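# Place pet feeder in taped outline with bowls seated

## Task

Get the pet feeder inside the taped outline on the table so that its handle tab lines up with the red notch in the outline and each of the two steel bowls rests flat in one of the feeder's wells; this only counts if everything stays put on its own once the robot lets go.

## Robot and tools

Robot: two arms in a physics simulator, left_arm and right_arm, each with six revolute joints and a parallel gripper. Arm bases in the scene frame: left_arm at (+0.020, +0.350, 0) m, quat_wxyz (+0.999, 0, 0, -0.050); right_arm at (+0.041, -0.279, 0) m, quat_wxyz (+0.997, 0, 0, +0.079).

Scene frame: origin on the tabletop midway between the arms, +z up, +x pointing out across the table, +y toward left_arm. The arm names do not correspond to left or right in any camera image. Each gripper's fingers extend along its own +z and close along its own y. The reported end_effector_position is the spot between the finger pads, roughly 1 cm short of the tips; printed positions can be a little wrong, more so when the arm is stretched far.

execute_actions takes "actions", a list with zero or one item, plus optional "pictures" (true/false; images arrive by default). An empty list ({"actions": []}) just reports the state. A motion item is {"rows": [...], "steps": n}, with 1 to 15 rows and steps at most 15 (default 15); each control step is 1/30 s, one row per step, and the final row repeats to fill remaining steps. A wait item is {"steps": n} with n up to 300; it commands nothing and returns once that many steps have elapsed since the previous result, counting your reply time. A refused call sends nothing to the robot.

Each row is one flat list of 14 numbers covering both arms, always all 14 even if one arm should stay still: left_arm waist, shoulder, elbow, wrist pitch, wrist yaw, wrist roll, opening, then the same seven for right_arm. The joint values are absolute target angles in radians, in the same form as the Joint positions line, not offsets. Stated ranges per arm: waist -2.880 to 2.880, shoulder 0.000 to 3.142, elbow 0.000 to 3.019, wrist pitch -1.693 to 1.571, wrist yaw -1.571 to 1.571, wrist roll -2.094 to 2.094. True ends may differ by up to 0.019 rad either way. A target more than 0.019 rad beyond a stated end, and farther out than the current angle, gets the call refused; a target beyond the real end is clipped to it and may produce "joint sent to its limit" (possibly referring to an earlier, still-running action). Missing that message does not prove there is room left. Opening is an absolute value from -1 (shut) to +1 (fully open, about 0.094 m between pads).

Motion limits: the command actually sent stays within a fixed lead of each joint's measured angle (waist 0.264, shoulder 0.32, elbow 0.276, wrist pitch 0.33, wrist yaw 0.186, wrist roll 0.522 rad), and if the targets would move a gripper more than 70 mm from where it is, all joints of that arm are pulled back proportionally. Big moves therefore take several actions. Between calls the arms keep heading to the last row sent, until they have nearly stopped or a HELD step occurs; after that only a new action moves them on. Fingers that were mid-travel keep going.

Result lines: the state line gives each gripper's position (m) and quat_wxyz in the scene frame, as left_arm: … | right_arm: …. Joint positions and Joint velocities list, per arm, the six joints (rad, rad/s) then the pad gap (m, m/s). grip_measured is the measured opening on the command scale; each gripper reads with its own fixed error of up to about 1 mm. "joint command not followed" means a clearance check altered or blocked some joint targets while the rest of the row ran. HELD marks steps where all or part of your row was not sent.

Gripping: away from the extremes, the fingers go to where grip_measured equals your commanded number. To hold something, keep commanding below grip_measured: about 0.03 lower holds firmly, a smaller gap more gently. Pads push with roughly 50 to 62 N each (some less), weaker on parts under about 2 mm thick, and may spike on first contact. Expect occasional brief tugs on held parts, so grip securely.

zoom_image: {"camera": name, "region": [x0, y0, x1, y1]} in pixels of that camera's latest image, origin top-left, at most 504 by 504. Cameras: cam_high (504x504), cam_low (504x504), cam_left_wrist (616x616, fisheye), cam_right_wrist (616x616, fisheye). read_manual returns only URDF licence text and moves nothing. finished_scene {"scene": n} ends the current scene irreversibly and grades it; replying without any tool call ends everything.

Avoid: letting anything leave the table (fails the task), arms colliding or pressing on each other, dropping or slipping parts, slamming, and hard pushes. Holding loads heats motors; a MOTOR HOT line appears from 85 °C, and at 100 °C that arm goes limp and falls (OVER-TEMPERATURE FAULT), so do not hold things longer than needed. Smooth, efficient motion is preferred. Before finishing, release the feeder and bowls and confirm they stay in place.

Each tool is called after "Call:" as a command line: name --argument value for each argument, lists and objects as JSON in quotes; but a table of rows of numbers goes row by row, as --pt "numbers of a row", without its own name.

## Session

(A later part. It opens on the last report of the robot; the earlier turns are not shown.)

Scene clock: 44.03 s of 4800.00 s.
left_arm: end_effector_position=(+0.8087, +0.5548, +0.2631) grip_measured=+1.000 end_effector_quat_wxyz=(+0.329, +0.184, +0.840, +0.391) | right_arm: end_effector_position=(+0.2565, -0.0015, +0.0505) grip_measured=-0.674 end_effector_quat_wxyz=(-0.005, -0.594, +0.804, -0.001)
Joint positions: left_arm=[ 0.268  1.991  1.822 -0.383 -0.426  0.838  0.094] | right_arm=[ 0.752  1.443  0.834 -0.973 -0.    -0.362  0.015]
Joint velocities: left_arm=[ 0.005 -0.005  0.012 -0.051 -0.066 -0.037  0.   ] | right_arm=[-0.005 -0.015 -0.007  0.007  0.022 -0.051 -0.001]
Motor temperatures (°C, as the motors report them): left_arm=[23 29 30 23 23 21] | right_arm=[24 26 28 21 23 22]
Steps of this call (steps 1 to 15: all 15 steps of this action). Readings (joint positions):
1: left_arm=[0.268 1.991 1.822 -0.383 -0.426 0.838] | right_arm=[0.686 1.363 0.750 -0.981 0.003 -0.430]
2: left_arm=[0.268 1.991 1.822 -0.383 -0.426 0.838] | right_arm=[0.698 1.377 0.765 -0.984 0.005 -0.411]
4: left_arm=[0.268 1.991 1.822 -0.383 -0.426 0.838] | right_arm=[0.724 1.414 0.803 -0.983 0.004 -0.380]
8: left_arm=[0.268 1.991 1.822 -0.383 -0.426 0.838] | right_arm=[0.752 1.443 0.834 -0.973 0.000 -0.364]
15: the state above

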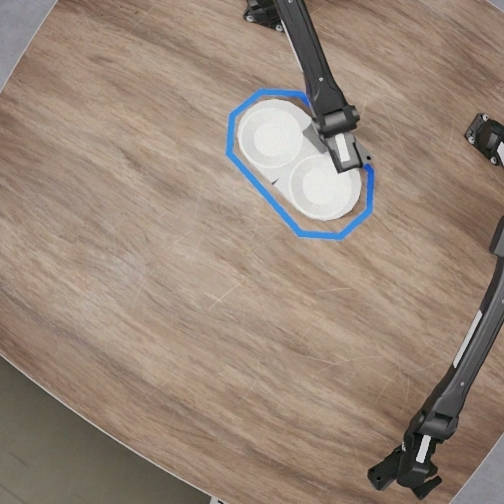

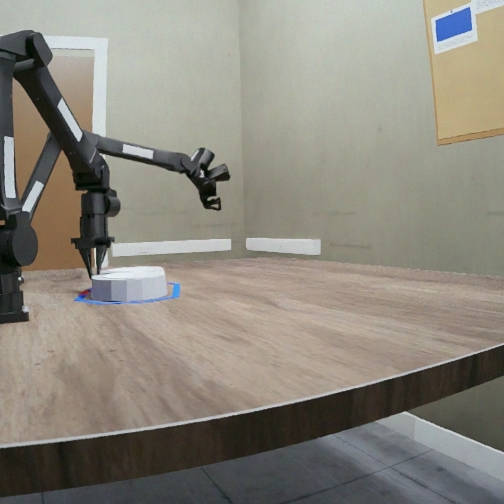

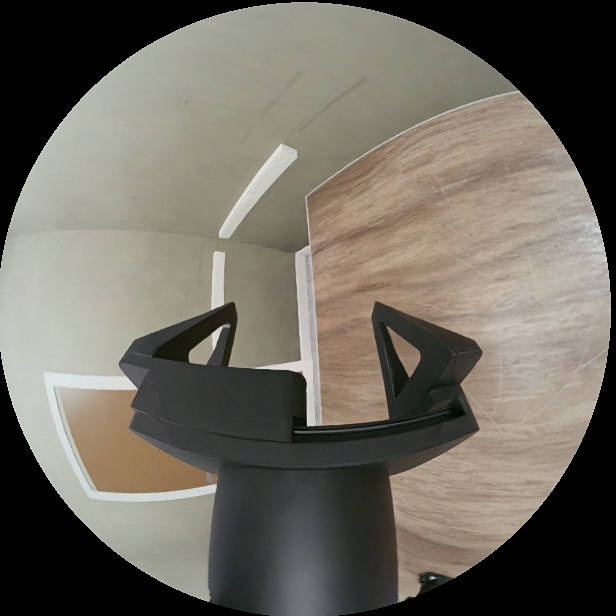

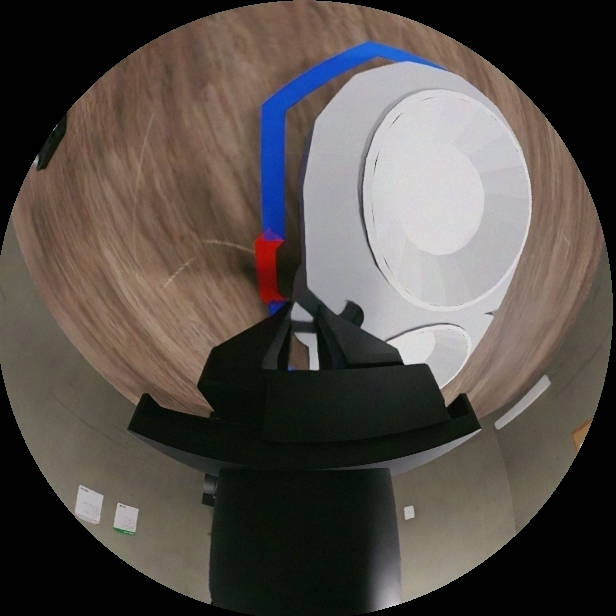

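Needs ~1 cm further and a small turn.

Call:
execute_actions --actions '[{"rows":[[0.268,1.991,1.822,-0.383,-0.426,0.838,1,0.778,1.49,0.895,-0.955,0,-0.26,-0.72]],"steps":12}]' --pictures false

Call:
execute_actions --actions '[{"rows":[[0.268,1.991,1.822,-0.383,-0.426,0.838,1,0.778,1.47,0.87,-0.965,0,-0.27,-0.4]],"steps":6}]' --pictures false

Call:
execute_actions --actions '[{"rows":[[0.268,1.991,1.822,-0.383,-0.426,0.838,1,0.778,1.33,0.87,-0.99,0,-0.27,-0.4]]}]'

Scene clock: 48.27 s of 4800.00 s.
left_arm: end_effector_position=(+0.8087, +0.5548, +0.2631) grip_measured=+1.000 end_effector_quat_wxyz=(+0.329, +0.184, +0.840, +0.391) | right_arm: end_effector_position=(+0.2580, +0.0068, +0.0507) grip_measured=-0.674 end_effector_quat_wxyz=(-0.004, -0.572, +0.820, -0.001)
Joint positions: left_arm=[ 0.268  1.991  1.822 -0.383 -0.426  0.838  0.094] | right_arm=[ 0.763  1.46   0.853 -0.973 -0.    -0.297  0.015]
Joint velocities: left_arm=[ 0.005 -0.024  0.002 -0.002  0.051  0.081  0.   ] | right_arm=[ 0.005  0.005  0.007 -0.022  0.022  0.066 -0.001]
Motor temperatures (°C, as the motors report them): left_arm=[23 29 30 23 23 21] | right_arm=[24 26 29 21 23 22]
Steps of this call (steps 1 to 15: the robot went on to your last target; steps 16 to 90: nothing new was sent; then 0.83 s passed at rest; steps 91 to 102: all 12 steps of this action). Readings (joint positions):
91: left_arm=[0.268 1.991 1.822 -0.383 -0.426 0.838] | right_arm=[0.753 1.444 0.836 -0.973 -0.000 -0.351]
92: left_arm=[0.268 1.991 1.822 -0.383 -0.426 0.838] | right_arm=[0.755 1.447 0.839 -0.973 -0.000 -0.340]
94: left_arm=[0.268 1.991 1.822 -0.383 -0.426 0.838] | right_arm=[0.760 1.455 0.848 -0.973 -0.000 -0.319]
98: left_arm=[0.268 1.991 1.822 -0.383 -0.426 0.838] | right_arm=[0.763 1.459 0.852 -0.973 -0.000 -0.301]
102: the state above

Scene clock: 48.47 s of 4800.00 s.
left_arm: end_effector_position=(+0.8087, +0.5548, +0.2631) grip_measured=+1.000 end_effector_quat_wxyz=(+0.329, +0.184, +0.840, +0.391) | right_arm: end_effector_position=(+0.2580, +0.0070, +0.0508) grip_measured=-0.402 end_effector_quat_wxyz=(-0.004, -0.569, +0.822, -0.002)
Joint positions: left_arm=[ 0.268  1.991  1.822 -0.383 -0.426  0.838  0.094] | right_arm=[ 0.764  1.46   0.853 -0.973  0.001 -0.289  0.028]
Joint velocities: left_arm=[-0.015 -0.015 -0.002 -0.007 -0.095 -0.022  0.   ] | right_arm=[-0.005 -0.005 -0.017 -0.007 -0.037 -0.007  0.001]
Motor temperatures (°C, as the motors report them): left_arm=[23 29 30 23 23 21] | right_arm=[24 26 29 21 23 22]
Steps of this call (steps 1 to 6: all 6 steps of this action). Readings (joint positions):
1: left_arm=[0.268 1.991 1.822 -0.383 -0.426 0.838] | right_arm=[0.764 1.460 0.853 -0.973 0.001 -0.296]
2: left_arm=[0.268 1.991 1.822 -0.383 -0.426 0.838] | right_arm=[0.764 1.460 0.853 -0.973 0.001 -0.294]
4: left_arm=[0.268 1.991 1.822 -0.383 -0.426 0.838] | right_arm=[0.764 1.460 0.853 -0.973 0.001 -0.291]
6: the state above

Scene clock: 48.97 s of 4800.00 s.
left_arm: end_effector_position=(+0.8087, +0.5548, +0.2631) grip_measured=+1.000 end_effector_quat_wxyz=(+0.329, +0.184, +0.840, +0.391) | right_arm: end_effector_position=(+0.2620, +0.0122, +0.1005) grip_measured=-0.401 end_effector_quat_wxyz=(+0.063, -0.566, +0.821, +0.020)
Joint positions: left_arm=[ 0.268  1.991  1.822 -0.383 -0.426  0.838  0.094] | right_arm=[ 0.764  1.313  0.853 -0.978  0.001 -0.285  0.028]
Joint velocities: left_arm=[-0.015 -0.015 -0.017 -0.007 -0.11  -0.022  0.   ] | right_arm=[-0.005 -0.015 -0.002 -0.017 -0.022 -0.007 -0.   ]
Motor temperatures (°C, as the motors report them): left_arm=[23 29 30 23 23 21] | right_arm=[24 26 29 21 23 22]
Steps of this call (steps 1 to 15: all 15 steps of this action). Readings (joint positions):
1: left_arm=[0.268 1.991 1.822 -0.383 -0.426 0.838] | right_arm=[0.764 1.452 0.853 -0.973 0.001 -0.288]
2: left_arm=[0.268 1.991 1.822 -0.383 -0.426 0.838] | right_arm=[0.764 1.437 0.853 -0.976 0.001 -0.287]
4: left_arm=[0.268 1.991 1.822 -0.383 -0.426 0.838] | right_arm=[0.764 1.388 0.853 -0.978 0.001 -0.287]
8: left_arm=[0.268 1.991 1.822 -0.383 -0.426 0.838] | right_arm=[0.764 1.316 0.853 -0.978 0.001 -0.286]
15: the state above

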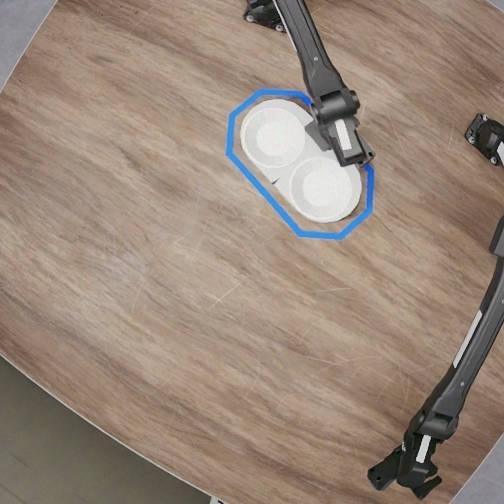

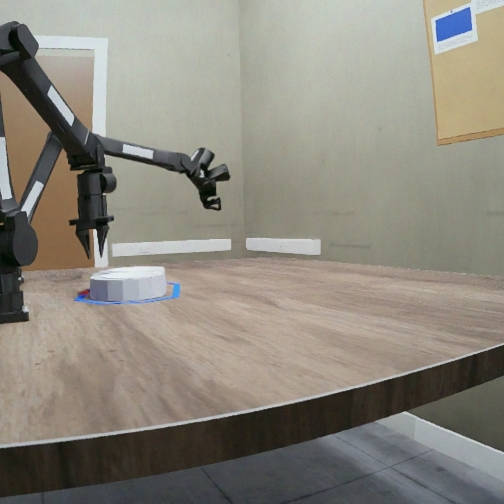

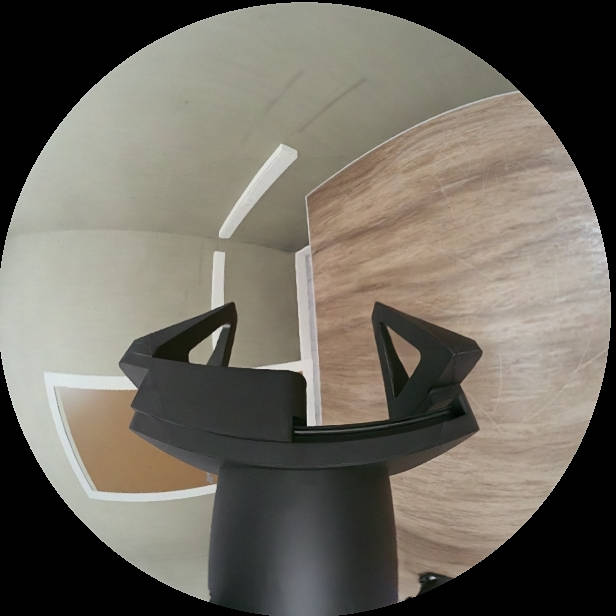

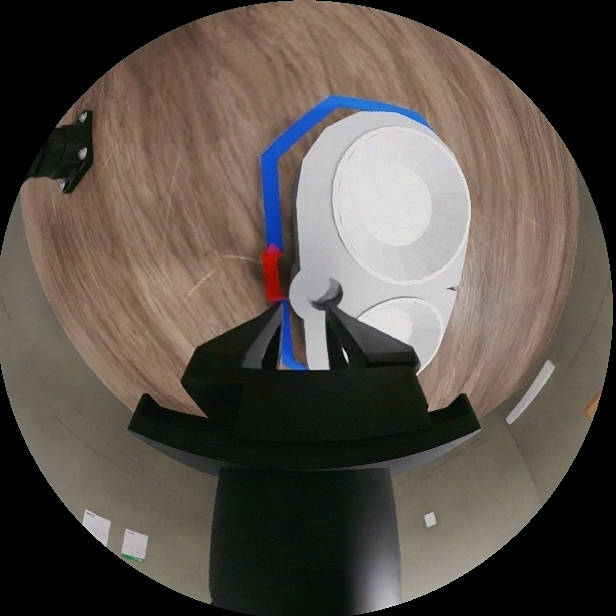

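Call:
finished_scene --scene 2

The scene is finished: the task was done.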